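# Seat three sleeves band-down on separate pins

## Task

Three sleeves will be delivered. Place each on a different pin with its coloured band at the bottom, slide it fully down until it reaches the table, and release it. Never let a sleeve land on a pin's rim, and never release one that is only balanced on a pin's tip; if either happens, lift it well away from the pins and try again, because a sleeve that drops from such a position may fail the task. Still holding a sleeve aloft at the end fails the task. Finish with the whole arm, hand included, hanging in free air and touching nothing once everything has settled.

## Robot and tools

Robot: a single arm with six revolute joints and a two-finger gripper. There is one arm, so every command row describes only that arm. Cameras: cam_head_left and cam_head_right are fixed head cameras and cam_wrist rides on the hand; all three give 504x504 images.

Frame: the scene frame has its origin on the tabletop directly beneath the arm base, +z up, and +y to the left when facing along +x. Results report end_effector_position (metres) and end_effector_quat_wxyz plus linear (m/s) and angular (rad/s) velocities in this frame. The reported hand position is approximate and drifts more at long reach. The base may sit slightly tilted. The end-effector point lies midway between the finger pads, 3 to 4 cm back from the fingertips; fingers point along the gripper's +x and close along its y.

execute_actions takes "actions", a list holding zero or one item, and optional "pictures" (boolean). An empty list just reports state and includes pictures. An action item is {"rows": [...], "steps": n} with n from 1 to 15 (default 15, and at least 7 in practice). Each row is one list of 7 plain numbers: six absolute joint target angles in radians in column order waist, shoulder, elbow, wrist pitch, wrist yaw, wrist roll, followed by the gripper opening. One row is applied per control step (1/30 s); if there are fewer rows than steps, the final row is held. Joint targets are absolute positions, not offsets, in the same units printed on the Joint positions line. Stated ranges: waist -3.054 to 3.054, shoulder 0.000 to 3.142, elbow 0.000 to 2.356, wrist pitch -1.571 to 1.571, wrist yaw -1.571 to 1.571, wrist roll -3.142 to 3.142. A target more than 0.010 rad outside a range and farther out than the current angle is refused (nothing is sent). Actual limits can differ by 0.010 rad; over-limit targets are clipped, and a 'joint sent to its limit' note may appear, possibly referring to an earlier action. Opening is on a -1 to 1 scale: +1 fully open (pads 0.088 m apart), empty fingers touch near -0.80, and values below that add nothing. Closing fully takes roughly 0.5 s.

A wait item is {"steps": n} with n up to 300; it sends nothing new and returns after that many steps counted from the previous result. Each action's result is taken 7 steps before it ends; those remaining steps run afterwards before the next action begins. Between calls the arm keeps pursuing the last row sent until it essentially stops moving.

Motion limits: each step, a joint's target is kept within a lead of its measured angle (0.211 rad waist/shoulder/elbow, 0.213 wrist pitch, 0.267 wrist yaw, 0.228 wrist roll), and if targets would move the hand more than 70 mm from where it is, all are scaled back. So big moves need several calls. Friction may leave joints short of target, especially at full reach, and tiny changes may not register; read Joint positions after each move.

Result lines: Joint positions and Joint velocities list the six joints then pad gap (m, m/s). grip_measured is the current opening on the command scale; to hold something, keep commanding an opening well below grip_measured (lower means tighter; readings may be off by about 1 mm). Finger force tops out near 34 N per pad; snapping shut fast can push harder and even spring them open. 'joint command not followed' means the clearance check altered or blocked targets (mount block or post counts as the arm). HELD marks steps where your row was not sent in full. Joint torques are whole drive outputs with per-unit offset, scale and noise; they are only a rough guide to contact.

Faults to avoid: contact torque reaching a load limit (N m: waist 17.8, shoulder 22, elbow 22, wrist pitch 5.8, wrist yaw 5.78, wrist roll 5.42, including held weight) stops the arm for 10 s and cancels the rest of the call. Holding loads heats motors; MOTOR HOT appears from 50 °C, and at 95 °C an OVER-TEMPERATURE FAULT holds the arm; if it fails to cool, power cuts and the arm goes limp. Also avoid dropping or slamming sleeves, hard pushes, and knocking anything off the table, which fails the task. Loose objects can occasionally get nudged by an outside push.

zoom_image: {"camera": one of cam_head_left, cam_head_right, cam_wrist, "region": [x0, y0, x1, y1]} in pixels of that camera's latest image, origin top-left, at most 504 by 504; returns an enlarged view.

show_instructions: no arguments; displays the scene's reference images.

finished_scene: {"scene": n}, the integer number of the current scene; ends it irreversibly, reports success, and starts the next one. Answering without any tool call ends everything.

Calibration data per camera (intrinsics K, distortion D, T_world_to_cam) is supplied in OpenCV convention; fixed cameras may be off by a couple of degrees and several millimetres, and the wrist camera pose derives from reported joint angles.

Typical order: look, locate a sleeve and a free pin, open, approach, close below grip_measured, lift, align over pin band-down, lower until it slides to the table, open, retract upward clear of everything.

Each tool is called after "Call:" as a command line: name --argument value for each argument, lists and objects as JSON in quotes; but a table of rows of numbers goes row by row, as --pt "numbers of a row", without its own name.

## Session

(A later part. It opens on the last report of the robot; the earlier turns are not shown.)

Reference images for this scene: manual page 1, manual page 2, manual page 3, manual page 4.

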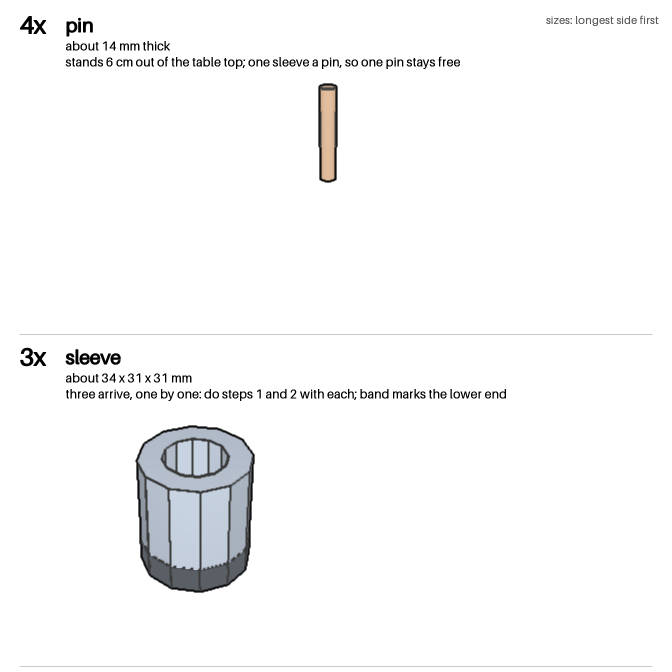

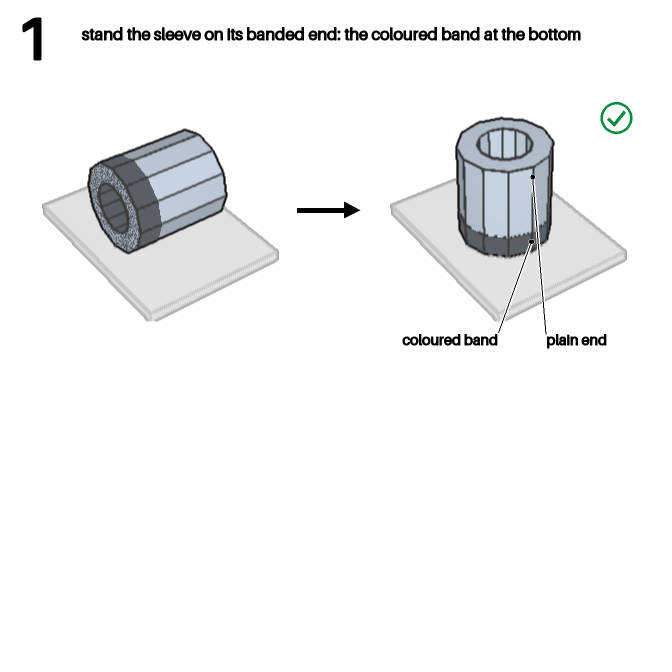

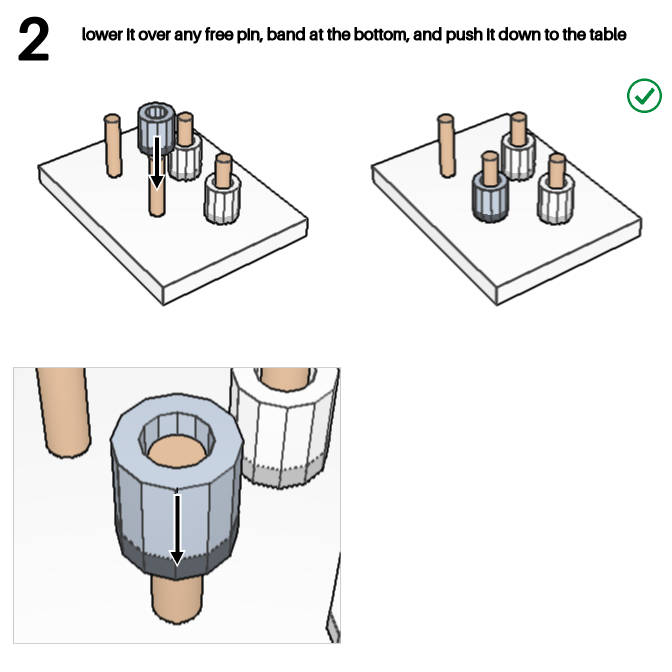

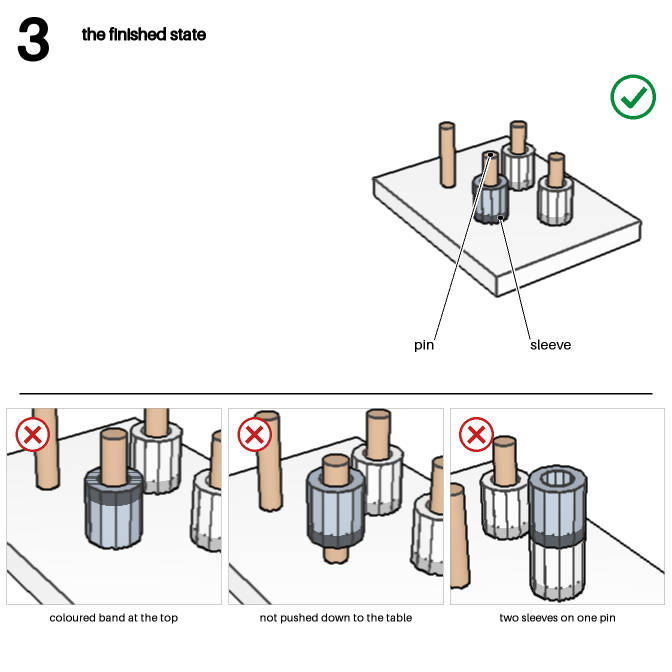

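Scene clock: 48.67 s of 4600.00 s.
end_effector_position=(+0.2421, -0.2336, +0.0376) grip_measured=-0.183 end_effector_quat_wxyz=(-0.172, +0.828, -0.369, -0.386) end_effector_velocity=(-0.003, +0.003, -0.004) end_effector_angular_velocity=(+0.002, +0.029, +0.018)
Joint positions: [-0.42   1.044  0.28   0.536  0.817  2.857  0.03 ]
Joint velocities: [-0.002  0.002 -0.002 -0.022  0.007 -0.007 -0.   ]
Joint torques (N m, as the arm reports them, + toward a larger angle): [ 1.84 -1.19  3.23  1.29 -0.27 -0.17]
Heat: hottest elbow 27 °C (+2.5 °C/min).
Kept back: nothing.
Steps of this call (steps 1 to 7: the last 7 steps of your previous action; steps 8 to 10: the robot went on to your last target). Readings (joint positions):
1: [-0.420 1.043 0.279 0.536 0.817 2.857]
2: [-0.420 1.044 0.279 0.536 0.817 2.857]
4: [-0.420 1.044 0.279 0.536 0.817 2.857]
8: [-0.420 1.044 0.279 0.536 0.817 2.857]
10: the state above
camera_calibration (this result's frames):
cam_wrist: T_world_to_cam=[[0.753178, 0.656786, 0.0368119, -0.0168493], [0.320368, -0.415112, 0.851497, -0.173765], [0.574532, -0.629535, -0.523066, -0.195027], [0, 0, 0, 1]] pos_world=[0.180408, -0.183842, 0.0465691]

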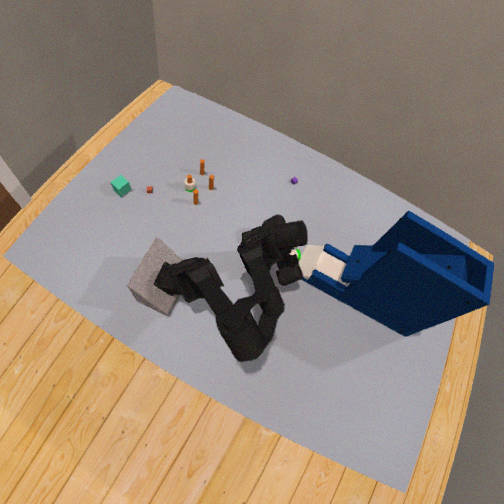

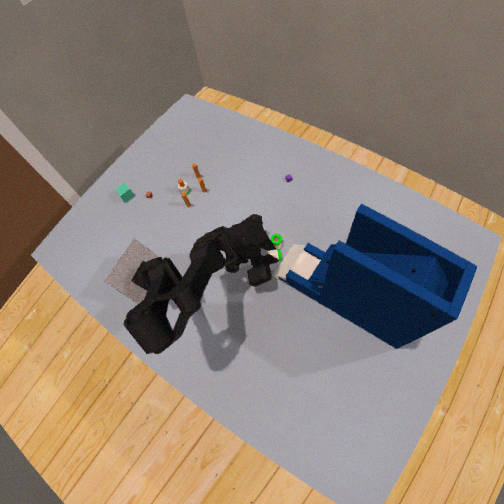

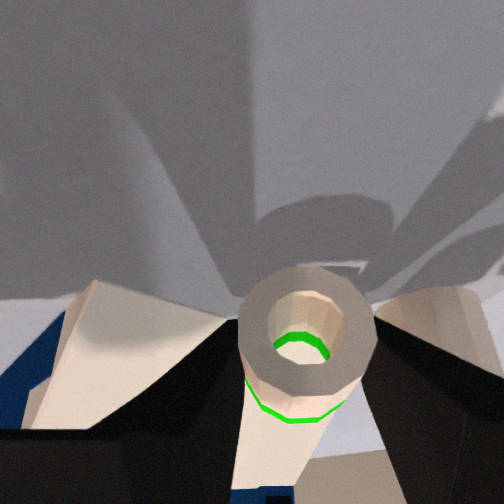

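Call:
execute_actions --actions '[{"rows": [[-0.412,1.03,0.294,0.524,0.823,2.857,-0.5],[-0.398,1.018,0.302,0.502,0.835,2.85,-0.5],[-0.38,1.004,0.312,0.472,0.85,2.83,-0.5],[-0.36,0.99,0.323,0.438,0.867,2.795,-0.5],[-0.338,0.976,0.335,0.402,0.885,2.75,-0.5],[-0.316,0.962,0.348,0.366,0.902,2.704,-0.5],[-0.294,0.95,0.361,0.33,0.917,2.658,-0.5],[-0.273,0.941,0.374,0.297,0.929,2.612,-0.5],[-0.254,0.936,0.387,0.267,0.937,2.566,-0.5],[-0.238,0.936,0.399,0.241,0.94,2.52,-0.5],[-0.225,0.941,0.411,0.219,0.937,2.474,-0.5],[-0.215,0.95,0.422,0.201,0.929,2.428,-0.5],[-0.208,0.962,0.432,0.186,0.917,2.382,-0.5],[-0.202,0.975,0.442,0.172,0.902,2.336,-0.5],[-0.196,0.988,0.452,0.159,0.886,2.29,-0.5]], "steps": 15}]'

Call:
execute_actions --actions '[{"rows": [[-0.19,1.001,0.462,0.146,0.87,2.244,-0.5],[-0.184,1.014,0.472,0.133,0.854,2.198,-0.5],[-0.178,1.027,0.482,0.12,0.838,2.152,-0.5],[-0.172,1.04,0.492,0.107,0.822,2.106,-0.5],[-0.166,1.053,0.502,0.094,0.806,2.06,-0.5],[-0.16,1.066,0.512,0.081,0.79,2.014,-0.5],[-0.154,1.079,0.522,0.068,0.774,1.968,-0.5],[-0.148,1.092,0.532,0.055,0.758,1.922,-0.5],[-0.142,1.105,0.542,0.042,0.742,1.876,-0.5],[-0.136,1.118,0.552,0.029,0.726,1.83,-0.5],[-0.13,1.131,0.562,0.016,0.71,1.784,-0.5],[-0.124,1.144,0.572,0.003,0.694,1.738,-0.5],[-0.118,1.157,0.582,-0.01,0.678,1.692,-0.5],[-0.112,1.17,0.592,-0.023,0.662,1.646,-0.5],[-0.106,1.183,0.602,-0.036,0.646,1.6,-0.5]], "steps": 15}]'

Call:
execute_actions --actions '[{"rows": [[-0.1,1.196,0.612,-0.049,0.63,1.554,-0.5],[-0.094,1.209,0.622,-0.062,0.614,1.508,-0.5],[-0.088,1.222,0.632,-0.075,0.598,1.462,-0.5],[-0.082,1.235,0.642,-0.088,0.582,1.416,-0.5],[-0.076,1.248,0.652,-0.101,0.566,1.37,-0.5],[-0.07,1.261,0.662,-0.114,0.55,1.324,-0.5],[-0.064,1.274,0.672,-0.127,0.534,1.278,-0.5],[-0.058,1.287,0.682,-0.14,0.518,1.232,-0.5],[-0.052,1.3,0.692,-0.153,0.502,1.186,-0.5],[-0.046,1.313,0.702,-0.166,0.486,1.14,-0.5],[-0.04,1.326,0.712,-0.179,0.47,1.094,-0.5],[-0.034,1.339,0.722,-0.192,0.454,1.048,-0.5],[-0.028,1.352,0.732,-0.205,0.438,1.002,-0.5],[-0.022,1.365,0.742,-0.218,0.422,0.956,-0.5],[-0.016,1.378,0.752,-0.231,0.406,0.91,-0.5]], "steps": 15}]'

Call:
execute_actions --actions '[{"rows": [[-0.01,1.391,0.761,-0.244,0.39,0.864,-0.5],[-0.005,1.404,0.77,-0.257,0.374,0.818,-0.5],[0.0,1.417,0.779,-0.27,0.358,0.772,-0.5],[0.005,1.43,0.788,-0.283,0.342,0.726,-0.5],[0.01,1.443,0.797,-0.296,0.326,0.68,-0.5],[0.015,1.456,0.806,-0.309,0.31,0.634,-0.5],[0.02,1.469,0.815,-0.322,0.294,0.588,-0.5],[0.025,1.482,0.824,-0.335,0.278,0.542,-0.5],[0.03,1.495,0.833,-0.348,0.262,0.496,-0.5],[0.035,1.508,0.842,-0.361,0.246,0.45,-0.5],[0.04,1.521,0.851,-0.374,0.23,0.404,-0.5],[0.045,1.534,0.86,-0.387,0.214,0.358,-0.5],[0.05,1.547,0.869,-0.4,0.198,0.312,-0.5],[0.055,1.56,0.878,-0.413,0.182,0.266,-0.5],[0.06,1.573,0.887,-0.426,0.166,0.22,-0.5]], "steps": 15}]'

Call:
execute_actions --actions '[{"rows": [[0.064,1.585,0.896,-0.439,0.151,0.174,-0.5],[0.068,1.597,0.905,-0.452,0.136,0.128,-0.5],[0.072,1.609,0.914,-0.465,0.121,0.082,-0.5],[0.076,1.621,0.922,-0.477,0.106,0.036,-0.5],[0.08,1.633,0.93,-0.489,0.092,-0.01,-0.5],[0.083,1.644,0.937,-0.5,0.078,-0.056,-0.5],[0.086,1.655,0.943,-0.51,0.065,-0.102,-0.5],[0.088,1.666,0.948,-0.518,0.053,-0.148,-0.5],[0.09,1.676,0.952,-0.524,0.042,-0.194,-0.5],[0.09,1.686,0.954,-0.528,0.032,-0.24,-0.5],[0.09,1.695,0.955,-0.53,0.024,-0.286,-0.5],[0.09,1.703,0.955,-0.53,0.017,-0.332,-0.5],[0.09,1.71,0.953,-0.528,0.011,-0.378,-0.5],[0.089,1.716,0.95,-0.525,0.006,-0.424,-0.5],[0.087,1.721,0.946,-0.521,0.002,-0.47,-0.5]], "steps": 15}]'

Call:
execute_actions --actions '[{"rows": [[0.085,1.725,0.942,-0.517,-0.001,-0.517,-0.5],[0.083,1.729,0.939,-0.513,-0.003,-0.564,-0.5],[0.081,1.732,0.936,-0.509,-0.004,-0.611,-0.5],[0.079,1.735,0.934,-0.505,-0.005,-0.658,-0.5],[0.077,1.738,0.932,-0.501,-0.006,-0.705,-0.5],[0.075,1.74,0.93,-0.498,-0.007,-0.752,-0.5],[0.073,1.742,0.929,-0.495,-0.007,-0.799,-0.5],[0.071,1.744,0.927,-0.492,-0.008,-0.846,-0.5],[0.069,1.746,0.926,-0.489,-0.008,-0.893,-0.5],[0.067,1.748,0.924,-0.486,-0.009,-0.94,-0.5],[0.065,1.75,0.923,-0.484,-0.009,-0.99,-0.5],[0.063,1.752,0.921,-0.482,-0.01,-1.04,-0.5],[0.062,1.753,0.92,-0.48,-0.01,-1.09,-0.5],[0.061,1.754,0.9195,-0.478,-0.011,-1.14,-0.5],[0.0598,1.755,0.9191,-0.4772,-0.0111,-1.1935,-0.5]], "steps": 15}]'

Call:
execute_actions --actions '[{"steps": 24}]' --pictures true

Call:
zoom_image --camera "cam_wrist" --region '[255, 305, 345, 395]'

Scene clock: 53.03 s of 4600.00 s.
end_effector_position=(+0.2461, -0.2319, +0.0560) grip_measured=-0.183 end_effector_quat_wxyz=(-0.109, +0.841, -0.331, -0.414) end_effector_velocity=(+0.038, +0.009, +0.139) end_effector_angular_velocity=(-0.501, +0.467, +1.086)
Joint positions: [-0.341  0.987  0.326  0.401  0.881  2.735  0.03 ]
Joint velocities: [ 0.554 -0.359  0.339 -0.872  0.359 -1.048 -0.   ]
Joint torques (N m, as the arm reports them, + toward a larger angle): [ 2.47 -2.3   3.62  1.01 -0.07 -0.22]
Heat: hottest elbow 27 °C (+2.3 °C/min).
Steps of this call (steps 1 to 15: the robot went on to your last target; steps 16 to 123: nothing new was sent; steps 124 to 131: the first 8 steps of this action). Readings (joint positions):
124: [-0.421 1.045 0.281 0.536 0.816 2.856]
125: [-0.419 1.044 0.282 0.532 0.818 2.856]
127: [-0.405 1.032 0.291 0.502 0.832 2.842]
131: the state above

Scene clock: 53.53 s of 4600.00 s.
end_effector_position=(+0.2886, -0.1975, +0.0889) grip_measured=-0.183 end_effector_quat_wxyz=(+0.207, +0.863, -0.048, -0.459) end_effector_velocity=(+0.105, +0.119, +0.018) end_effector_angular_velocity=(-0.531, +0.292, +1.797)
Joint positions: [-0.174  1.041  0.487  0.106  0.813  2.085  0.03 ]
Joint velocities: [ 0.188  0.374  0.295 -0.418 -0.447 -1.355 -0.   ]
Joint torques (N m, as the arm reports them, + toward a larger angle): [ 3.03 -0.79  4.29  0.97 -0.29 -0.27]
Heat: hottest elbow 27 °C (+2.2 °C/min).
Steps of this call (steps 1 to 7: the last 7 steps of your previous action; steps 8 to 15: the first 8 steps of this action). Readings (joint positions):
8: [-0.224 0.965 0.417 0.210 0.905 2.402]
9: [-0.215 0.972 0.427 0.193 0.894 2.357]
11: [-0.200 0.993 0.448 0.163 0.870 2.268]
15: the state above

Scene clock: 54.03 s of 4600.00 s.
end_effector_position=(+0.3320, -0.1298, +0.1008) grip_measured=-0.183 end_effector_quat_wxyz=(+0.508, +0.750, +0.267, -0.328) end_effector_velocity=(+0.061, +0.150, +0.026) end_effector_angular_velocity=(-0.590, -0.131, +1.819)
Joint positions: [-0.082  1.233  0.637 -0.092  0.577  1.396  0.03 ]
Joint velocities: [ 0.178  0.388  0.3   -0.403 -0.491 -1.414 -0.   ]
Joint torques (N m, as the arm reports them, + toward a larger angle): [ 3.97 -1.36  4.45  0.92 -0.46 -0.2 ]
Heat: hottest elbow 27 °C (+2.2 °C/min).
Steps of this call (steps 1 to 7: the last 7 steps of your previous action; steps 8 to 15: the first 8 steps of this action). Readings (joint positions):
8: [-0.124 1.143 0.567 -0.000 0.688 1.718]
9: [-0.118 1.155 0.577 -0.013 0.672 1.672]
11: [-0.106 1.182 0.597 -0.039 0.640 1.580]
15: the state above

Scene clock: 54.53 s of 4600.00 s.
end_effector_position=(+0.3486, -0.0529, +0.1147) grip_measured=-0.183 end_effector_quat_wxyz=(+0.712, +0.519, +0.469, -0.057) end_effector_velocity=(+0.001, +0.156, +0.022) end_effector_angular_velocity=(-0.421, -0.480, +1.707)
Joint positions: [ 0.005  1.428  0.783 -0.287  0.336  0.704  0.03 ]
Joint velocities: [ 0.154  0.388  0.266 -0.388 -0.491 -1.385 -0.   ]
Joint torques (N m, as the arm reports them, + toward a larger angle): [ 4.84 -1.9   4.23  0.9  -0.56 -0.25]
Heat: hottest elbow 27 °C (+2.2 °C/min).
Steps of this call (steps 1 to 7: the last 7 steps of your previous action; steps 8 to 15: the first 8 steps of this action). Readings (joint positions):
8: [-0.034 1.337 0.717 -0.195 0.449 1.028]
9: [-0.027 1.350 0.727 -0.208 0.433 0.982]
11: [-0.016 1.375 0.746 -0.234 0.400 0.889]
15: the state above

Scene clock: 55.03 s of 4600.00 s.
end_effector_position=(+0.3391, +0.0175, +0.1269) grip_measured=-0.183 end_effector_quat_wxyz=(+0.778, +0.244, +0.512, +0.268) end_effector_velocity=(-0.040, +0.118, +0.014) end_effector_angular_velocity=(-0.159, -0.719, +1.465)
Joint positions: [ 0.075  1.616  0.914 -0.477  0.104  0.016  0.03 ]
Joint velocities: [ 0.1    0.339  0.208 -0.33  -0.418 -1.37  -0.   ]
Joint torques (N m, as the arm reports them, + toward a larger angle): [ 5.68 -2.12  4.44  0.74 -0.71 -0.2 ]
Heat: hottest elbow 27 °C (+2.2 °C/min).
Steps of this call (steps 1 to 7: the last 7 steps of your previous action; steps 8 to 15: the first 8 steps of this action). Readings (joint positions):
8: [0.045 1.531 0.855 -0.390 0.209 0.338]
9: [0.050 1.543 0.863 -0.403 0.194 0.292]
11: [0.059 1.568 0.881 -0.429 0.163 0.200]
15: the state above

Scene clock: 55.53 s of 4600.00 s.
end_effector_position=(+0.3289, +0.0505, +0.1189) grip_measured=-0.183 end_effector_quat_wxyz=(+0.776, -0.015, +0.397, +0.490) end_effector_velocity=(+0.009, +0.005, -0.023) end_effector_angular_velocity=(-0.264, -1.020, +0.876)
Joint positions: [ 0.083  1.724  0.939 -0.504  0.    -0.679  0.03 ]
Joint velocities: [-0.061  0.071 -0.002  0.066 -0.037 -1.429 -0.   ]
Joint torques (N m, as the arm reports them, + toward a larger angle): [ 5.15 -2.36  2.    1.05 -0.78 -0.21]
Heat: hottest elbow 27 °C (+2.2 °C/min).
Steps of this call (steps 1 to 7: the last 7 steps of your previous action; steps 8 to 15: the first 8 steps of this action). Readings (joint positions):
8: [0.087 1.692 0.939 -0.516 0.023 -0.352]
9: [0.087 1.699 0.939 -0.516 0.018 -0.398]
11: [0.087 1.709 0.939 -0.516 0.010 -0.492]
15: the state above

Scene clock: 56.33 s of 4600.00 s.
end_effector_position=(+0.3301, +0.0525, +0.1105) grip_measured=-0.183 end_effector_quat_wxyz=(+0.748, -0.202, +0.266, +0.573) end_effector_velocity=(-0.003, +0.001, -0.001) end_effector_angular_velocity=(+0.020, +0.019, +0.005)
Joint positions: [ 0.065  1.744  0.93  -0.48  -0.008 -1.188  0.03 ]
Joint velocities: [-0.007  0.002 -0.002 -0.007 -0.022  0.007 -0.   ]
Joint torques (N m, as the arm reports them, + toward a larger angle): [ 5.33 -2.52  1.65  1.03 -0.82 -0.13]
Heat: hottest waist 27 °C (+2.1 °C/min).
Kept back: nothing.
Steps of this call (steps 1 to 7: the last 7 steps of your previous action; steps 8 to 24: the robot went on to your last target). Readings (joint positions):
1: [0.081 1.726 0.939 -0.502 -0.001 -0.726]
2: [0.079 1.728 0.939 -0.499 -0.002 -0.773]
4: [0.075 1.733 0.938 -0.493 -0.004 -0.868]
8: [0.068 1.740 0.933 -0.485 -0.006 -1.057]
24: the state above
camera_calibration (this result's frames):
cam_wrist: T_world_to_cam=[[0.95492, -0.296322, -0.0179041, -0.284197], [-0.259099, -0.802491, -0.537473, 0.219828], [0.144897, 0.517882, -0.843091, 0.0896889], [0, 0, 0, 1]] pos_world=[0.315347, 0.0457478, 0.188679]

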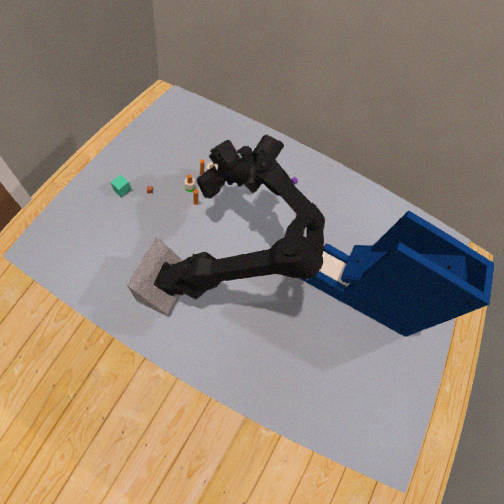

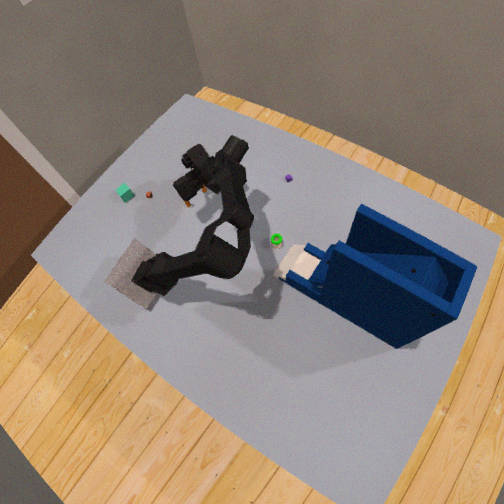

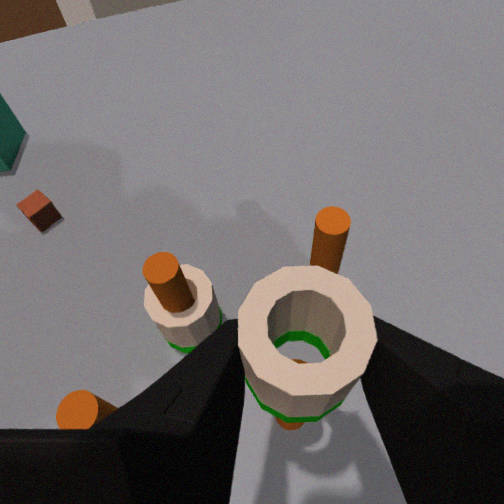

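Region (255, 305, 345, 395) of cam_wrist's 504x504 image, scaled by 5.600, with more detail than that image has.

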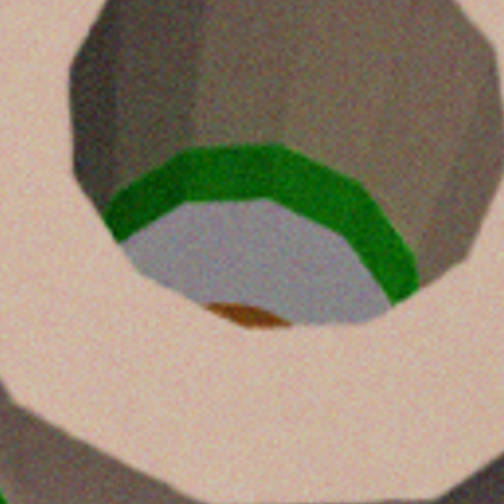

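Call:
execute_actions --actions '[]'

Scene clock: 57.73 s of 4600.00 s.
end_effector_position=(+0.3300, +0.0525, +0.1103) grip_measured=-0.183 end_effector_quat_wxyz=(+0.748, -0.203, +0.266, +0.574) end_effector_velocity=(-0.001, -0.001, -0.002) end_effector_angular_velocity=(-0.007, +0.012, -0.003)
Joint positions: [ 0.065  1.744  0.93  -0.48  -0.008 -1.19   0.03 ]
Joint velocities: [-0.002  0.002  0.002 -0.007  0.007  0.007 -0.   ]
Joint torques (N m, as the arm reports them, + toward a larger angle): [ 5.34 -2.56  1.66  1.02 -0.82 -0.16]
Heat: hottest waist 27 °C (+2.1 °C/min).
Kept back: nothing.
Steps of this call (steps 1 to 30: the robot went on to your last target; steps 31 to 42: nothing new was sent). Readings (joint positions):
1: [0.065 1.744 0.930 -0.480 -0.008 -1.188]
2: [0.065 1.744 0.930 -0.480 -0.008 -1.189]
4: [0.065 1.744 0.930 -0.480 -0.008 -1.189]
8: [0.065 1.744 0.930 -0.480 -0.008 -1.190]
42: the state above
The arm was judged still, so your last target was given up. Only a new action makes it travel on or press farther. Fingers that are still opening or closing keep moving.
camera_calibration (this result's frames):
cam_wrist: T_world_to_cam=[[0.955218, -0.295402, -0.0171947, -0.284347], [-0.257988, -0.802962, -0.537302, 0.219356], [0.144913, 0.517677, -0.843215, 0.0894931], [0, 0, 0, 1]] pos_world=[0.315235, 0.0458091, 0.188433]

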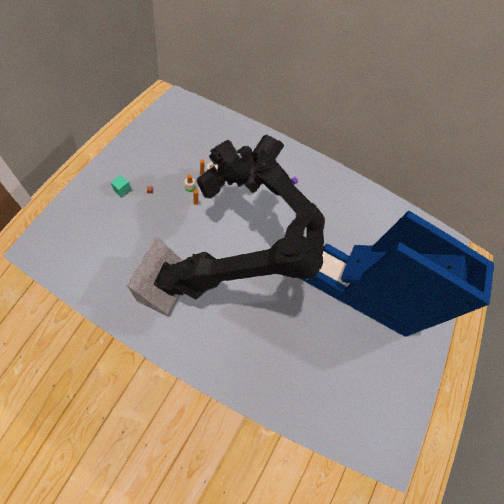

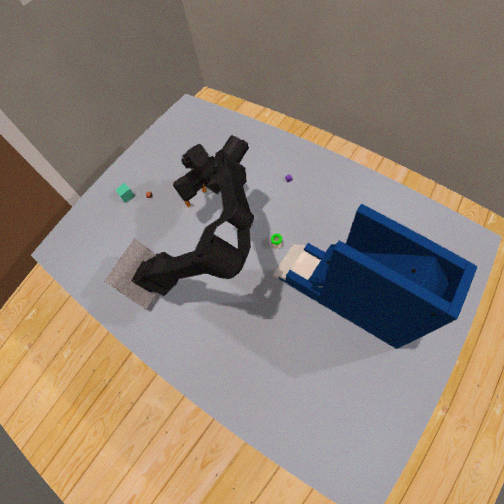

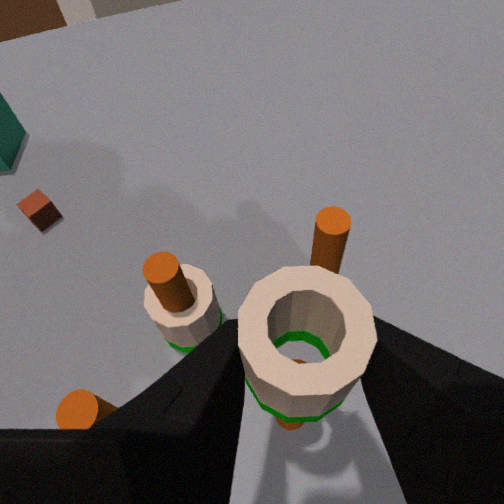

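Call:
execute_actions --actions '[{"rows":[[0.055,1.7557,0.916,-0.473,-0.0124,-1.198,-0.5],[0.050,1.7564,0.913,-0.469,-0.0137,-1.2025,-0.5],[0.0455,1.7571,0.910,-0.465,-0.015,-1.207,-0.5],[0.041,1.7578,0.9066,-0.4614,-0.0162,-1.2115,-0.5]],"steps":15}]' --pictures true

Call:
zoom_image --camera "cam_wrist" --region '[255, 305, 345, 395]'

Scene clock: 58.67 s of 4600.00 s.
end_effector_position=(+0.3296, +0.0510, +0.1048) grip_measured=-0.183 end_effector_quat_wxyz=(+0.748, -0.203, +0.266, +0.573) end_effector_velocity=(-0.011, +0.000, -0.018) end_effector_angular_velocity=(+0.003, +0.030, +0.030)
Joint positions: [ 0.049  1.746  0.92  -0.468 -0.012 -1.204  0.03 ]
Joint velocities: [-0.042  0.012 -0.037  0.007 -0.022 -0.037  0.   ]
Joint torques (N m, as the arm reports them, + toward a larger angle): [ 5.42 -2.53  1.76  1.05 -0.84 -0.17]
Heat: hottest waist 27 °C (+2.0 °C/min).
Steps of this call (steps 1 to 20: nothing new was sent; steps 21 to 28: the first 8 steps of this action). Readings (joint positions):
21: [0.065 1.744 0.929 -0.479 -0.009 -1.190]
22: [0.063 1.744 0.929 -0.478 -0.009 -1.192]
24: [0.059 1.744 0.926 -0.473 -0.011 -1.197]
28: the state above
camera_calibration (this result's frames):
cam_wrist: T_world_to_cam=[[0.955078, -0.295837, -0.0174917, -0.28446], [-0.258649, -0.803303, -0.536474, 0.215251], [0.144657, 0.516899, -0.843736, 0.0859006], [0, 0, 0, 1]] pos_world=[0.31493, 0.0443563, 0.182978]

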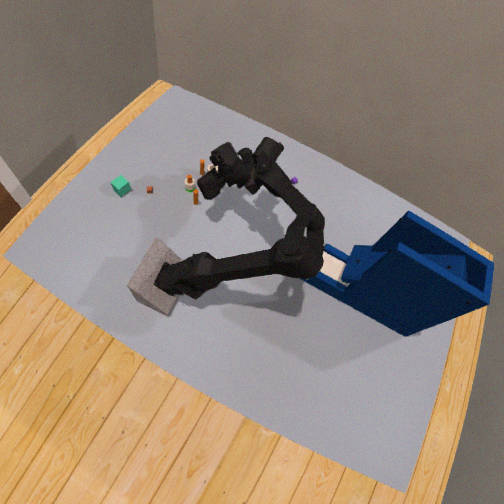

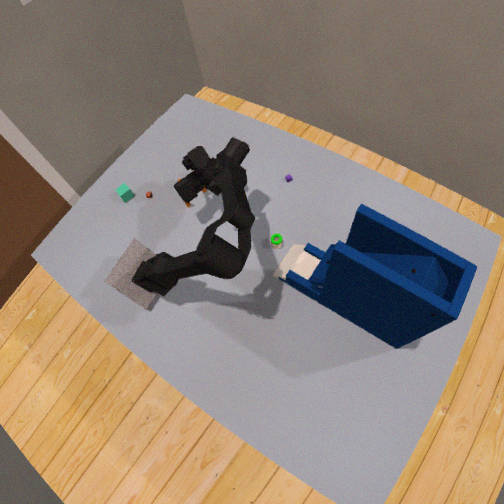

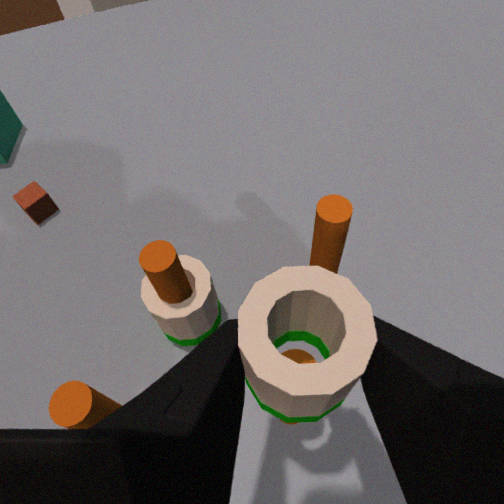

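Region (255, 305, 345, 395) of cam_wrist's 504x504 image, scaled by 5.600, with more detail than that image has.

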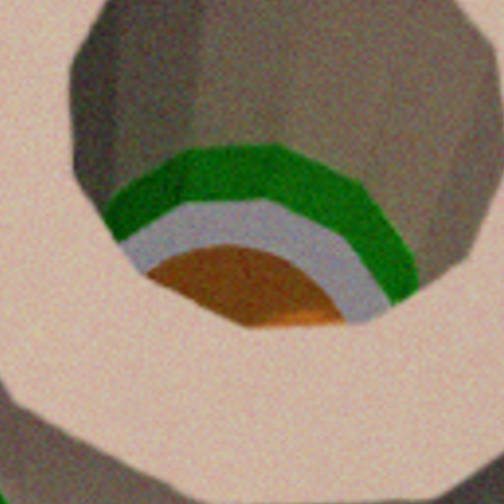

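Call:
execute_actions --actions '[{"rows":[[0.0369,1.7599,0.9036,-0.4563,-0.0173,-1.2155,-0.5],[0.0333,1.7618,0.9011,-0.4519,-0.0183,-1.2189,-0.5],[0.0297,1.7637,0.8986,-0.4475,-0.0193,-1.2224,-0.5],[0.0261,1.7657,0.8961,-0.4431,-0.0202,-1.2259,-0.5],[0.0225,1.7676,0.8937,-0.4387,-0.0212,-1.2293,-0.5],[0.0189,1.7696,0.8913,-0.4343,-0.0221,-1.2328,-0.5],[0.0153,1.7717,0.8889,-0.4299,-0.0231,-1.2362,-0.5]],"steps":15}]'

Call:
execute_actions --actions '[]'

Scene clock: 59.40 s of 4600.00 s.
end_effector_position=(+0.3299, +0.0507, +0.0970) grip_measured=-0.183 end_effector_quat_wxyz=(+0.749, -0.203, +0.265, +0.573) end_effector_velocity=(-0.010, -0.004, -0.044) end_effector_angular_velocity=(-0.021, +0.054, +0.008)
Joint positions: [ 0.028  1.755  0.906 -0.442 -0.018 -1.225  0.03 ]
Joint velocities: [-0.1    0.046 -0.066  0.066 -0.007 -0.066 -0.   ]
Joint torques (N m, as the arm reports them, + toward a larger angle): [ 5.49 -2.69  1.68  1.01 -0.85 -0.19]
Heat: hottest waist 27 °C (+2.0 °C/min).
Steps of this call (steps 1 to 7: the last 7 steps of your previous action; steps 8 to 14: the robot went on to your last target; steps 15 to 22: the first 8 steps of this action). Readings (joint positions):
15: [0.046 1.747 0.917 -0.464 -0.014 -1.209]
16: [0.045 1.747 0.917 -0.461 -0.014 -1.210]
18: [0.041 1.749 0.914 -0.456 -0.015 -1.214]
22: the state above

Scene clock: 59.63 s of 4600.00 s.
end_effector_position=(+0.3294, +0.0510, +0.0936) grip_measured=-0.183 end_effector_quat_wxyz=(+0.748, -0.202, +0.266, +0.573) end_effector_velocity=(+0.001, -0.001, -0.001) end_effector_angular_velocity=(+0.006, -0.005, -0.004)
Joint positions: [ 0.021  1.76   0.9   -0.434 -0.02  -1.231  0.03 ]
Joint velocities: [-0.007 -0.002 -0.002  0.007 -0.007 -0.007 -0.   ]
Joint torques (N m, as the arm reports them, + toward a larger angle): [ 5.32 -2.65  1.45  1.   -0.87 -0.13]
Heat: hottest waist 27 °C (+2.0 °C/min).
Kept back: nothing.
Steps of this call (steps 1 to 7: the last 7 steps of your previous action). Readings (joint positions):
1: [0.026 1.757 0.904 -0.440 -0.018 -1.226]
2: [0.023 1.758 0.902 -0.439 -0.018 -1.228]
4: [0.021 1.760 0.900 -0.436 -0.019 -1.230]
7: the state above
camera_calibration (this result's frames):
cam_wrist: T_world_to_cam=[[0.955038, -0.295966, -0.0175074, -0.284448], [-0.258639, -0.802811, -0.537216, 0.209166], [0.144943, 0.51759, -0.843263, 0.0763265], [0, 0, 0, 1]] pos_world=[0.314694, 0.044228, 0.171751]

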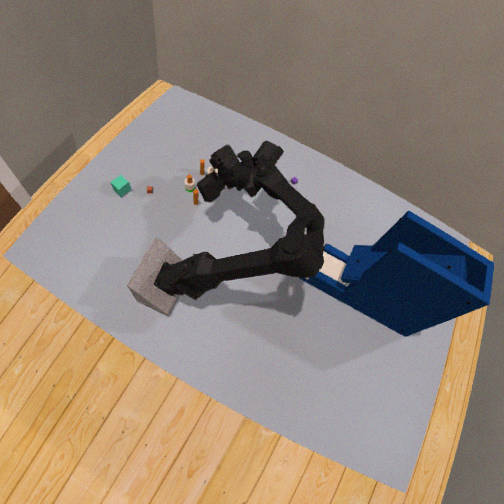

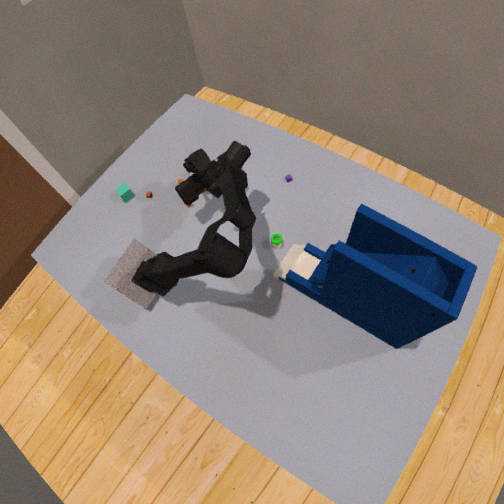

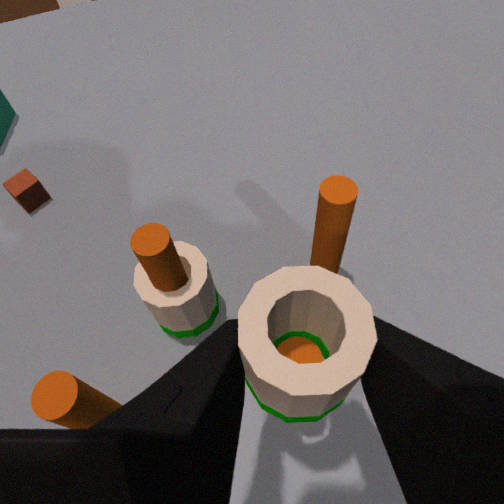

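Call:
execute_actions --actions '[{"rows":[[0.0100,1.7748,0.8853,-0.4232,-0.0245,-1.2414,-0.5],[0.0046,1.7780,0.8820,-0.4167,-0.0260,-1.2466,-0.5],[-0.0008,1.7812,0.8786,-0.4101,-0.0274,-1.2518,-0.5],[-0.0062,1.7845,0.8753,-0.4035,-0.0288,-1.2570,-0.5],[-0.0116,1.7879,0.8721,-0.3970,-0.0303,-1.2622,-0.5],[-0.0170,1.7914,0.8690,-0.3904,-0.0317,-1.2674,-0.5],[-0.0224,1.7949,0.8659,-0.3839,-0.0331,-1.2726,-0.5],[-0.0277,1.7985,0.8629,-0.3773,-0.0346,-1.2778,-0.5],[-0.0331,1.8022,0.8600,-0.3708,-0.0360,-1.2830,-0.5],[-0.0385,1.8059,0.8571,-0.3643,-0.0374,-1.2881,-0.5],[-0.0439,1.8097,0.8544,-0.3578,-0.0389,-1.2933,-0.5],[-0.0493,1.8136,0.8517,-0.3513,-0.0403,-1.2985,-0.5],[-0.0547,1.8175,0.8490,-0.3448,-0.0417,-1.3037,-0.5],[-0.0601,1.8215,0.8465,-0.3384,-0.0432,-1.3089,-0.5],[-0.0654,1.8256,0.8440,-0.3319,-0.0446,-1.3141,-0.5]],"steps":15}]'

Call:
execute_actions --actions '[{"rows":[[-0.0708,1.8298,0.8416,-0.3255,-0.0460,-1.3193,-0.5],[-0.0762,1.8340,0.8392,-0.3190,-0.0475,-1.3245,-0.5],[-0.0816,1.8383,0.8369,-0.3126,-0.0489,-1.3297,-0.5],[-0.0870,1.8427,0.8347,-0.3062,-0.0503,-1.3349,-0.5],[-0.0924,1.8471,0.8326,-0.2998,-0.0518,-1.3400,-0.5],[-0.0969,1.8508,0.8309,-0.2944,-0.0530,-1.3444,-0.5],[-0.1013,1.8546,0.8292,-0.2891,-0.0542,-1.3487,-0.5],[-0.1049,1.8577,0.8279,-0.2848,-0.0551,-1.3522,-0.5],[-0.1085,1.8608,0.8266,-0.2806,-0.0561,-1.3556,-0.5],[-0.1112,1.8631,0.8257,-0.2774,-0.0568,-1.3582,-0.5],[-0.1139,1.8655,0.8248,-0.2742,-0.0575,-1.3608,-0.5],[-0.1157,1.8671,0.8242,-0.2721,-0.0580,-1.3625,-0.5],[-0.1175,1.8687,0.8236,-0.2700,-0.0585,-1.3643,-0.5]],"steps":15}]'

Call:
execute_actions --actions '[{"steps":12}]' --pictures true

Scene clock: 61.10 s of 4600.00 s.
end_effector_position=(+0.3298, +0.0508, +0.0831) grip_measured=-0.183 end_effector_quat_wxyz=(+0.749, -0.203, +0.265, +0.573) end_effector_velocity=(-0.011, +0.002, -0.067) end_effector_angular_velocity=(+0.004, +0.038, +0.024)
Joint positions: [-0.006  1.776  0.884 -0.4   -0.027 -1.258  0.03 ]
Joint velocities: [-0.159  0.1   -0.1    0.154 -0.051 -0.139 -0.   ]
Joint torques (N m, as the arm reports them, + toward a larger angle): [ 5.43 -2.6   1.4   0.96 -0.83 -0.14]
Heat: hottest waist 27 °C (+2.0 °C/min).
Steps of this call (steps 1 to 15: the robot went on to your last target; steps 16 to 36: nothing new was sent; steps 37 to 44: the first 8 steps of this action). Readings (joint positions):
37: [0.020 1.761 0.899 -0.431 -0.021 -1.233]
38: [0.019 1.761 0.898 -0.429 -0.022 -1.235]
40: [0.013 1.764 0.895 -0.421 -0.023 -1.241]
44: the state above

Scene clock: 61.60 s of 4600.00 s.
end_effector_position=(+0.3291, +0.0509, +0.0509) grip_measured=-0.183 end_effector_quat_wxyz=(+0.748, -0.203, +0.266, +0.573) end_effector_velocity=(-0.001, -0.002, -0.059) end_effector_angular_velocity=(-0.003, +0.001, -0.007)
Joint positions: [-0.084  1.833  0.844 -0.307 -0.047 -1.333  0.03 ]
Joint velocities: [-0.149  0.11  -0.061  0.168 -0.037 -0.139  0.   ]
Joint torques (N m, as the arm reports them, + toward a larger angle): [ 5.55 -2.93  0.88  0.92 -0.86 -0.16]
Heat: hottest waist 27 °C (+2.0 °C/min).
Steps of this call (steps 1 to 7: the last 7 steps of your previous action; steps 8 to 15: the first 8 steps of this action). Readings (joint positions):
8: [-0.048 1.805 0.860 -0.351 -0.038 -1.298]
9: [-0.053 1.809 0.858 -0.344 -0.039 -1.303]
11: [-0.064 1.817 0.853 -0.331 -0.042 -1.314]
15: the state above

Scene clock: 62.00 s of 4600.00 s.
end_effector_position=(+0.3286, +0.0510, +0.0397) grip_measured=-0.183 end_effector_quat_wxyz=(+0.748, -0.203, +0.266, +0.573) end_effector_velocity=(+0.001, +0.001, -0.003) end_effector_angular_velocity=(+0.005, -0.006, -0.005)
Joint positions: [-0.112  1.856  0.833 -0.275 -0.055 -1.359  0.03 ]
Joint velocities: [-0.007  0.007 -0.007  0.022 -0.007 -0.007 -0.   ]
Joint torques (N m, as the arm reports them, + toward a larger angle): [ 5.62 -2.86  0.81  0.8  -0.84 -0.18]
Heat: hottest waist 27 °C (+2.0 °C/min).
Kept back: nothing.
Steps of this call (steps 1 to 7: the last 7 steps of your previous action; steps 8 to 12: the robot went on to your last target). Readings (joint positions):
1: [-0.089 1.837 0.842 -0.302 -0.049 -1.337]
2: [-0.093 1.840 0.840 -0.297 -0.050 -1.341]
4: [-0.101 1.847 0.837 -0.288 -0.052 -1.348]
8: [-0.109 1.854 0.834 -0.278 -0.054 -1.356]
12: the state above
camera_calibration (this result's frames):
cam_wrist: T_world_to_cam=[[0.954903, -0.296481, -0.0161165, -0.284593], [-0.258485, -0.803363, -0.536464, 0.180005], [0.146104, 0.516437, -0.843769, 0.030618], [0, 0, 0, 1]] pos_world=[0.313814, 0.0444208, 0.117814]

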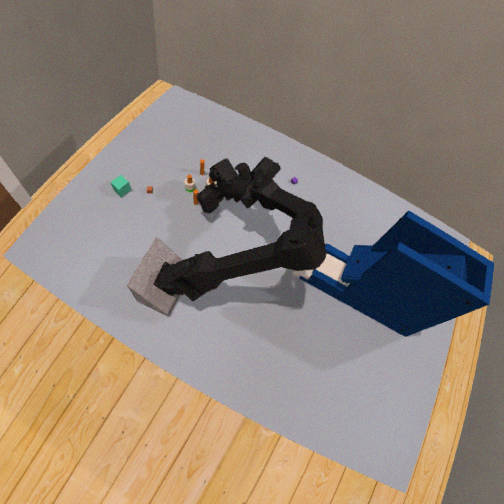

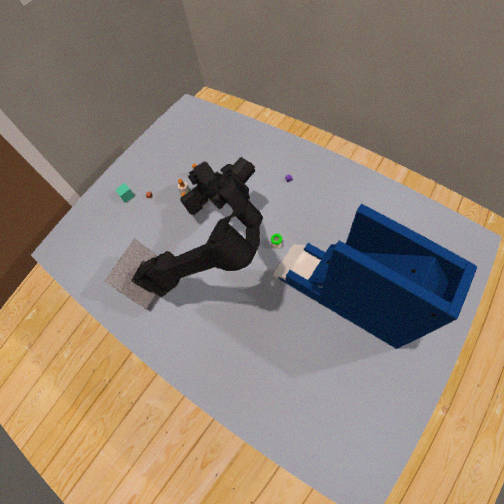

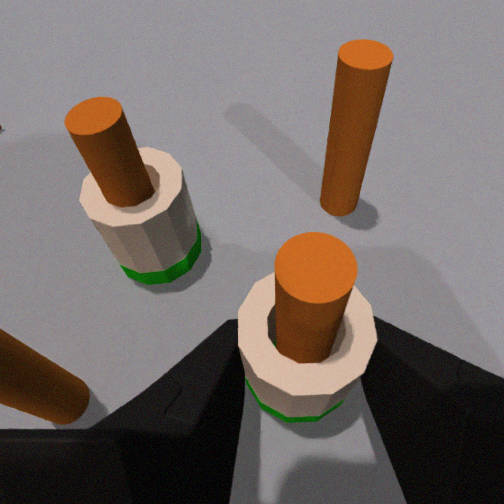

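Call:
execute_actions --actions '[{"rows":[[-0.1193,1.8703,0.8230,-0.2679,-0.0589,-1.366,-0.5],[-0.1211,1.8719,0.8225,-0.2657,-0.0594,-1.3677,-0.5],[-0.1229,1.8735,0.8219,-0.2636,-0.0599,-1.3695,-0.5]],"steps":15}]'

Scene clock: 62.53 s of 4600.00 s.
end_effector_position=(+0.3289, +0.0512, +0.0379) grip_measured=-0.183 end_effector_quat_wxyz=(+0.749, -0.203, +0.265, +0.573) end_effector_velocity=(-0.001, +0.002, +0.002) end_effector_angular_velocity=(+0.020, -0.008, +0.005)
Joint positions: [-0.117  1.861  0.831 -0.267 -0.058 -1.365  0.03 ]
Joint velocities: [-0.002 -0.002 -0.007  0.007 -0.022 -0.007 -0.   ]
Joint torques (N m, as the arm reports them, + toward a larger angle): [ 5.44 -2.82  0.48  0.85 -0.84 -0.18]
Heat: hottest waist 27 °C (+2.0 °C/min).
Steps of this call (steps 1 to 8: the robot went on to your last target; steps 9 to 16: the first 8 steps of this action). Readings (joint positions):
9: [-0.112 1.857 0.833 -0.272 -0.055 -1.361]
10: [-0.113 1.857 0.833 -0.272 -0.056 -1.362]
12: [-0.115 1.859 0.832 -0.269 -0.056 -1.363]
16: the state above

Call:
execute_actions --actions '[{"rows":[[-0.1247,1.8751,0.8213,-0.2615,-0.0604,-1.3712,-0.5],[-0.1265,1.8768,0.8208,-0.2594,-0.0608,-1.3729,-0.5],[-0.1283,1.8784,0.8202,-0.2573,-0.0613,-1.3746,-0.5]],"steps":15}]'

Scene clock: 63.03 s of 4600.00 s.
end_effector_position=(+0.3293, +0.0517, +0.0375) grip_measured=-0.183 end_effector_quat_wxyz=(+0.749, -0.203, +0.262, +0.573) end_effector_velocity=(-0.002, +0.000, +0.000) end_effector_angular_velocity=(+0.002, -0.011, +0.019)
Joint positions: [-0.119  1.863  0.83  -0.262 -0.063 -1.37   0.03 ]
Joint velocities: [-0.002 -0.002 -0.002 -0.007 -0.007 -0.022 -0.001]
Joint torques (N m, as the arm reports them, + toward a larger angle): [ 5.1  -2.74  0.61  0.86 -0.61 -0.17]
Heat: hottest waist 27 °C (+2.0 °C/min).
Steps of this call (steps 1 to 7: the last 7 steps of your previous action; steps 8 to 15: the first 8 steps of this action). Readings (joint positions):
8: [-0.117 1.861 0.831 -0.266 -0.059 -1.366]
9: [-0.117 1.861 0.831 -0.266 -0.059 -1.367]
11: [-0.119 1.862 0.831 -0.264 -0.062 -1.368]
15: the state above

Call:
execute_actions --actions '[{"rows":[[-0.122,1.872,0.822,-0.264,-0.060,-1.369,-0.35],[-0.122,1.872,0.822,-0.264,-0.060,-1.369,-0.2],[-0.122,1.872,0.822,-0.264,-0.060,-1.369,-0.1],[-0.122,1.872,0.822,-0.264,-0.060,-1.369,0.0],[-0.122,1.872,0.822,-0.264,-0.060,-1.369,0.12]],"steps":12}]'

Scene clock: 70.03 s of 4600.00 s.
end_effector_position=(+0.3295, +0.0519, +0.0372) grip_measured=-0.158 end_effector_quat_wxyz=(+0.750, -0.203, +0.261, +0.573) end_effector_velocity=(+0.001, -0.004, -0.004) end_effector_angular_velocity=(-0.034, +0.007, -0.017)
Joint positions: [-0.12   1.864  0.83  -0.259 -0.065 -1.371  0.031]
Joint velocities: [-0.002 -0.002 -0.002  0.007  0.037  0.007  0.07 ]
Joint torques (N m, as the arm reports them, + toward a larger angle): [ 5.66 -3.2   0.88  0.48 -0.64  0.02]
Heat: hottest waist 28 °C (+2.0 °C/min).
Steps of this call (steps 1 to 7: the last 7 steps of your previous action; steps 8 to 15: the robot went on to your last target; steps 16 to 205: nothing new was sent; steps 206 to 210: the first 5 steps of this action). Readings (joint positions):
206: [-0.120 1.864 0.830 -0.259 -0.066 -1.371]
207: [-0.120 1.864 0.830 -0.259 -0.066 -1.371]
209: [-0.120 1.864 0.830 -0.259 -0.066 -1.371]
210: the state above

Call:
execute_actions --actions '[{"rows":[[-0.112,1.850,0.842,-0.272,-0.058,-1.360,0.12],[-0.104,1.842,0.846,-0.284,-0.054,-1.350,0.12],[-0.093,1.834,0.850,-0.297,-0.050,-1.340,0.12],[-0.080,1.824,0.855,-0.312,-0.046,-1.327,0.12],[-0.066,1.812,0.861,-0.329,-0.042,-1.313,0.12],[-0.051,1.801,0.868,-0.347,-0.038,-1.299,0.12],[-0.037,1.790,0.875,-0.364,-0.034,-1.285,0.12],[-0.022,1.779,0.882,-0.382,-0.030,-1.271,0.12],[-0.008,1.766,0.890,-0.400,-0.022,-1.265,0.12],[0.004,1.750,0.897,-0.418,-0.005,-1.275,0.12],[0.014,1.730,0.903,-0.435,0.02,-1.30,0.12],[0.022,1.706,0.907,-0.450,0.05,-1.335,0.12],[0.030,1.680,0.910,-0.463,0.085,-1.375,0.12],[0.037,1.653,0.912,-0.475,0.122,-1.418,0.12],[0.044,1.626,0.913,-0.487,0.16,-1.462,0.12]],"steps":15}]'

Call:
execute_actions --actions '[{"rows":[[0.050,1.598,0.914,-0.498,0.198,-1.506,0.12],[0.056,1.571,0.915,-0.508,0.236,-1.55,0.12],[0.061,1.545,0.915,-0.517,0.274,-1.594,0.12],[0.066,1.519,0.915,-0.525,0.312,-1.638,0.12],[0.070,1.494,0.914,-0.532,0.35,-1.682,0.12],[0.073,1.470,0.912,-0.537,0.388,-1.726,0.12],[0.075,1.448,0.909,-0.540,0.426,-1.77,0.14],[0.077,1.427,0.905,-0.540,0.464,-1.814,0.16],[0.078,1.408,0.899,-0.536,0.502,-1.858,0.18],[0.078,1.390,0.891,-0.528,0.54,-1.902,0.2],[0.076,1.374,0.881,-0.516,0.578,-1.946,0.2],[0.073,1.360,0.869,-0.500,0.616,-1.99,0.2],[0.069,1.347,0.855,-0.481,0.654,-2.034,0.2],[0.064,1.335,0.839,-0.459,0.692,-2.078,0.2],[0.058,1.324,0.821,-0.435,0.73,-2.122,0.2]],"steps":15}]'

Call:
execute_actions --actions '[{"rows":[[0.051,1.314,0.801,-0.408,0.77,-2.166,0.2],[0.043,1.305,0.780,-0.379,0.81,-2.21,0.2],[0.035,1.296,0.758,-0.349,0.85,-2.254,0.2],[0.027,1.288,0.735,-0.318,0.89,-2.298,0.2],[0.019,1.280,0.712,-0.287,0.93,-2.342,0.2],[0.010,1.272,0.689,-0.256,0.97,-2.386,0.2],[0.002,1.264,0.666,-0.225,1.01,-2.43,0.2],[-0.006,1.257,0.643,-0.195,1.05,-2.474,0.2],[-0.014,1.250,0.621,-0.166,1.09,-2.518,0.2],[-0.022,1.243,0.600,-0.138,1.13,-2.562,0.2],[-0.030,1.236,0.580,-0.112,1.17,-2.606,0.2],[-0.037,1.230,0.562,-0.088,1.208,-2.65,0.2],[-0.043,1.225,0.546,-0.068,1.242,-2.69,0.2],[-0.047,1.221,0.533,-0.052,1.27,-2.722,0.2],[-0.050,1.218,0.524,-0.041,1.288,-2.742,0.2]],"steps":15}]'

Call:
execute_actions --actions '[{"steps":14}]' --pictures true

Scene clock: 79.57 s of 4600.00 s.
end_effector_position=(+0.3272, +0.0524, +0.0558) grip_measured=+0.120 end_effector_quat_wxyz=(+0.745, -0.201, +0.268, +0.576) end_effector_velocity=(+0.024, -0.008, +0.172) end_effector_angular_velocity=(+0.007, -0.088, -0.033)
Joint positions: [-0.069  1.827  0.85  -0.33  -0.045 -1.315  0.045]
Joint velocities: [ 0.398 -0.33   0.203 -0.432  0.095  0.344 -0.   ]
Joint torques (N m, as the arm reports them, + toward a larger angle): [ 6.15 -5.3   2.98  0.57 -0.62  0.14]
Heat: hottest waist 29 °C (+2.0 °C/min).
Steps of this call (steps 1 to 7: the last 7 steps of your previous action; steps 8 to 15: the robot went on to your last target; steps 16 to 278: nothing new was sent; steps 279 to 286: the first 8 steps of this action). Readings (joint positions):
279: [-0.120 1.864 0.829 -0.262 -0.063 -1.370]
280: [-0.119 1.864 0.829 -0.265 -0.062 -1.368]
282: [-0.111 1.859 0.832 -0.280 -0.057 -1.356]
286: the state above

Scene clock: 80.07 s of 4600.00 s.
end_effector_position=(+0.3385, -0.0324, +0.1213) grip_measured=+0.129 end_effector_quat_wxyz=(+0.692, -0.474, +0.225, +0.497) end_effector_velocity=(+0.002, -0.275, +0.083) end_effector_angular_velocity=(-1.419, -0.878, +0.245)
Joint positions: [ 0.064  1.515  0.904 -0.517  0.332 -1.663  0.045]
Joint velocities: [ 0.105 -0.72  -0.002 -0.183  1.121 -1.267  0.013]
Joint torques (N m, as the arm reports them, + toward a larger angle): [ 4.81 -3.39  3.63  0.82 -0.34 -0.19]
Heat: hottest waist 29 °C (+2.0 °C/min).
Steps of this call (steps 1 to 7: the last 7 steps of your previous action; steps 8 to 15: the first 8 steps of this action). Readings (joint positions):
8: [0.023 1.692 0.894 -0.449 0.089 -1.392]
9: [0.031 1.668 0.897 -0.462 0.120 -1.425]
11: [0.044 1.616 0.901 -0.483 0.188 -1.500]
15: the state above

Scene clock: 80.57 s of 4600.00 s.
end_effector_position=(+0.3173, -0.1449, +0.1074) grip_measured=+0.198 end_effector_quat_wxyz=(-0.455, +0.735, -0.325, -0.383) end_effector_velocity=(-0.129, -0.175, -0.116) end_effector_angular_velocity=(-1.547, +0.458, +0.061)
Joint positions: [ 0.025  1.294  0.732 -0.297  0.908 -2.317  0.049]
Joint velocities: [-0.237 -0.256 -0.667  0.857  1.194 -1.341  0.   ]
Joint torques (N m, as the arm reports them, + toward a larger angle): [ 3.7  -2.66  1.85  1.13  0.02 -0.14]
Heat: hottest waist 29 °C (+2.0 °C/min).
Steps of this call (steps 1 to 7: the last 7 steps of your previous action; steps 8 to 15: the first 8 steps of this action). Readings (joint positions):
8: [0.070 1.363 0.868 -0.469 0.634 -2.010]
9: [0.066 1.350 0.852 -0.450 0.672 -2.054]
11: [0.055 1.329 0.817 -0.405 0.749 -2.141]
15: the state above

Scene clock: 81.03 s of 4600.00 s.
end_effector_position=(+0.2656, -0.1909, +0.0811) grip_measured=+0.200 end_effector_quat_wxyz=(-0.242, +0.769, -0.439, -0.397) end_effector_velocity=(-0.020, -0.014, -0.001) end_effector_angular_velocity=(-0.135, +0.108, +0.024)
Joint positions: [-0.043  1.227  0.542 -0.054  1.269 -2.72   0.049]
Joint velocities: [-0.012 -0.032 -0.056  0.081  0.125 -0.168 -0.   ]
Joint torques (N m, as the arm reports them, + toward a larger angle): [ 2.9  -2.42  1.55  1.1   0.21 -0.2 ]
Heat: hottest waist 29 °C (+2.0 °C/min).
Kept back: nothing.
Steps of this call (steps 1 to 7: the last 7 steps of your previous action; steps 8 to 14: the robot went on to your last target). Readings (joint positions):
1: [0.017 1.285 0.709 -0.268 0.948 -2.361]
2: [0.009 1.277 0.687 -0.240 0.988 -2.405]
4: [-0.006 1.263 0.645 -0.184 1.068 -2.493]
8: [-0.033 1.238 0.575 -0.098 1.203 -2.645]
14: the state above
camera_calibration (this result's frames):
cam_wrist: T_world_to_cam=[[0.874996, 0.480578, 0.0585401, -0.131958], [0.249173, -0.550712, 0.796636, -0.203175], [0.415085, -0.682466, -0.601618, -0.120186], [0, 0, 0, 1]] pos_world=[0.215976, -0.130498, 0.0972752]

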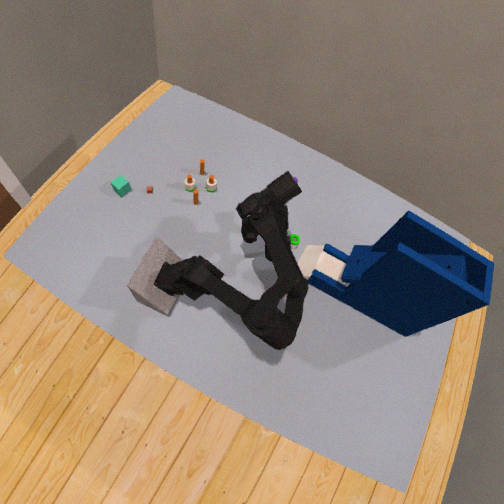

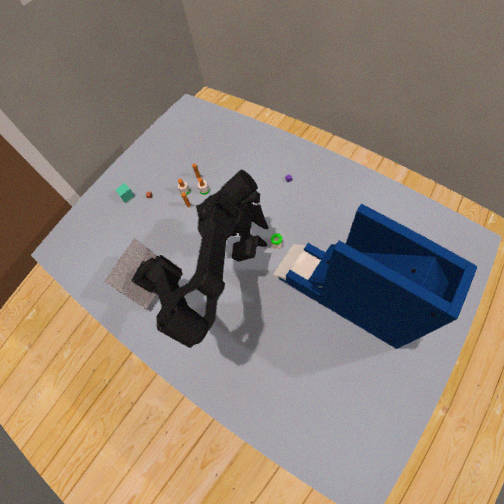

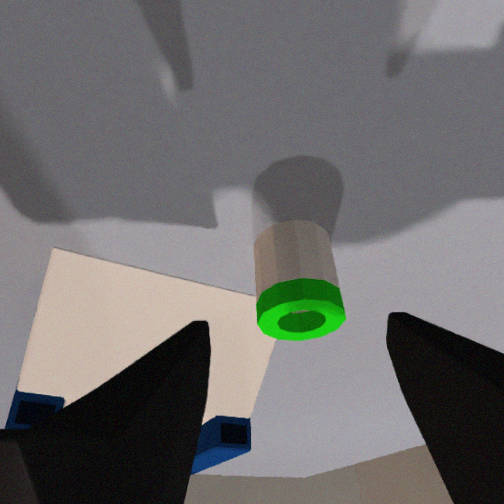

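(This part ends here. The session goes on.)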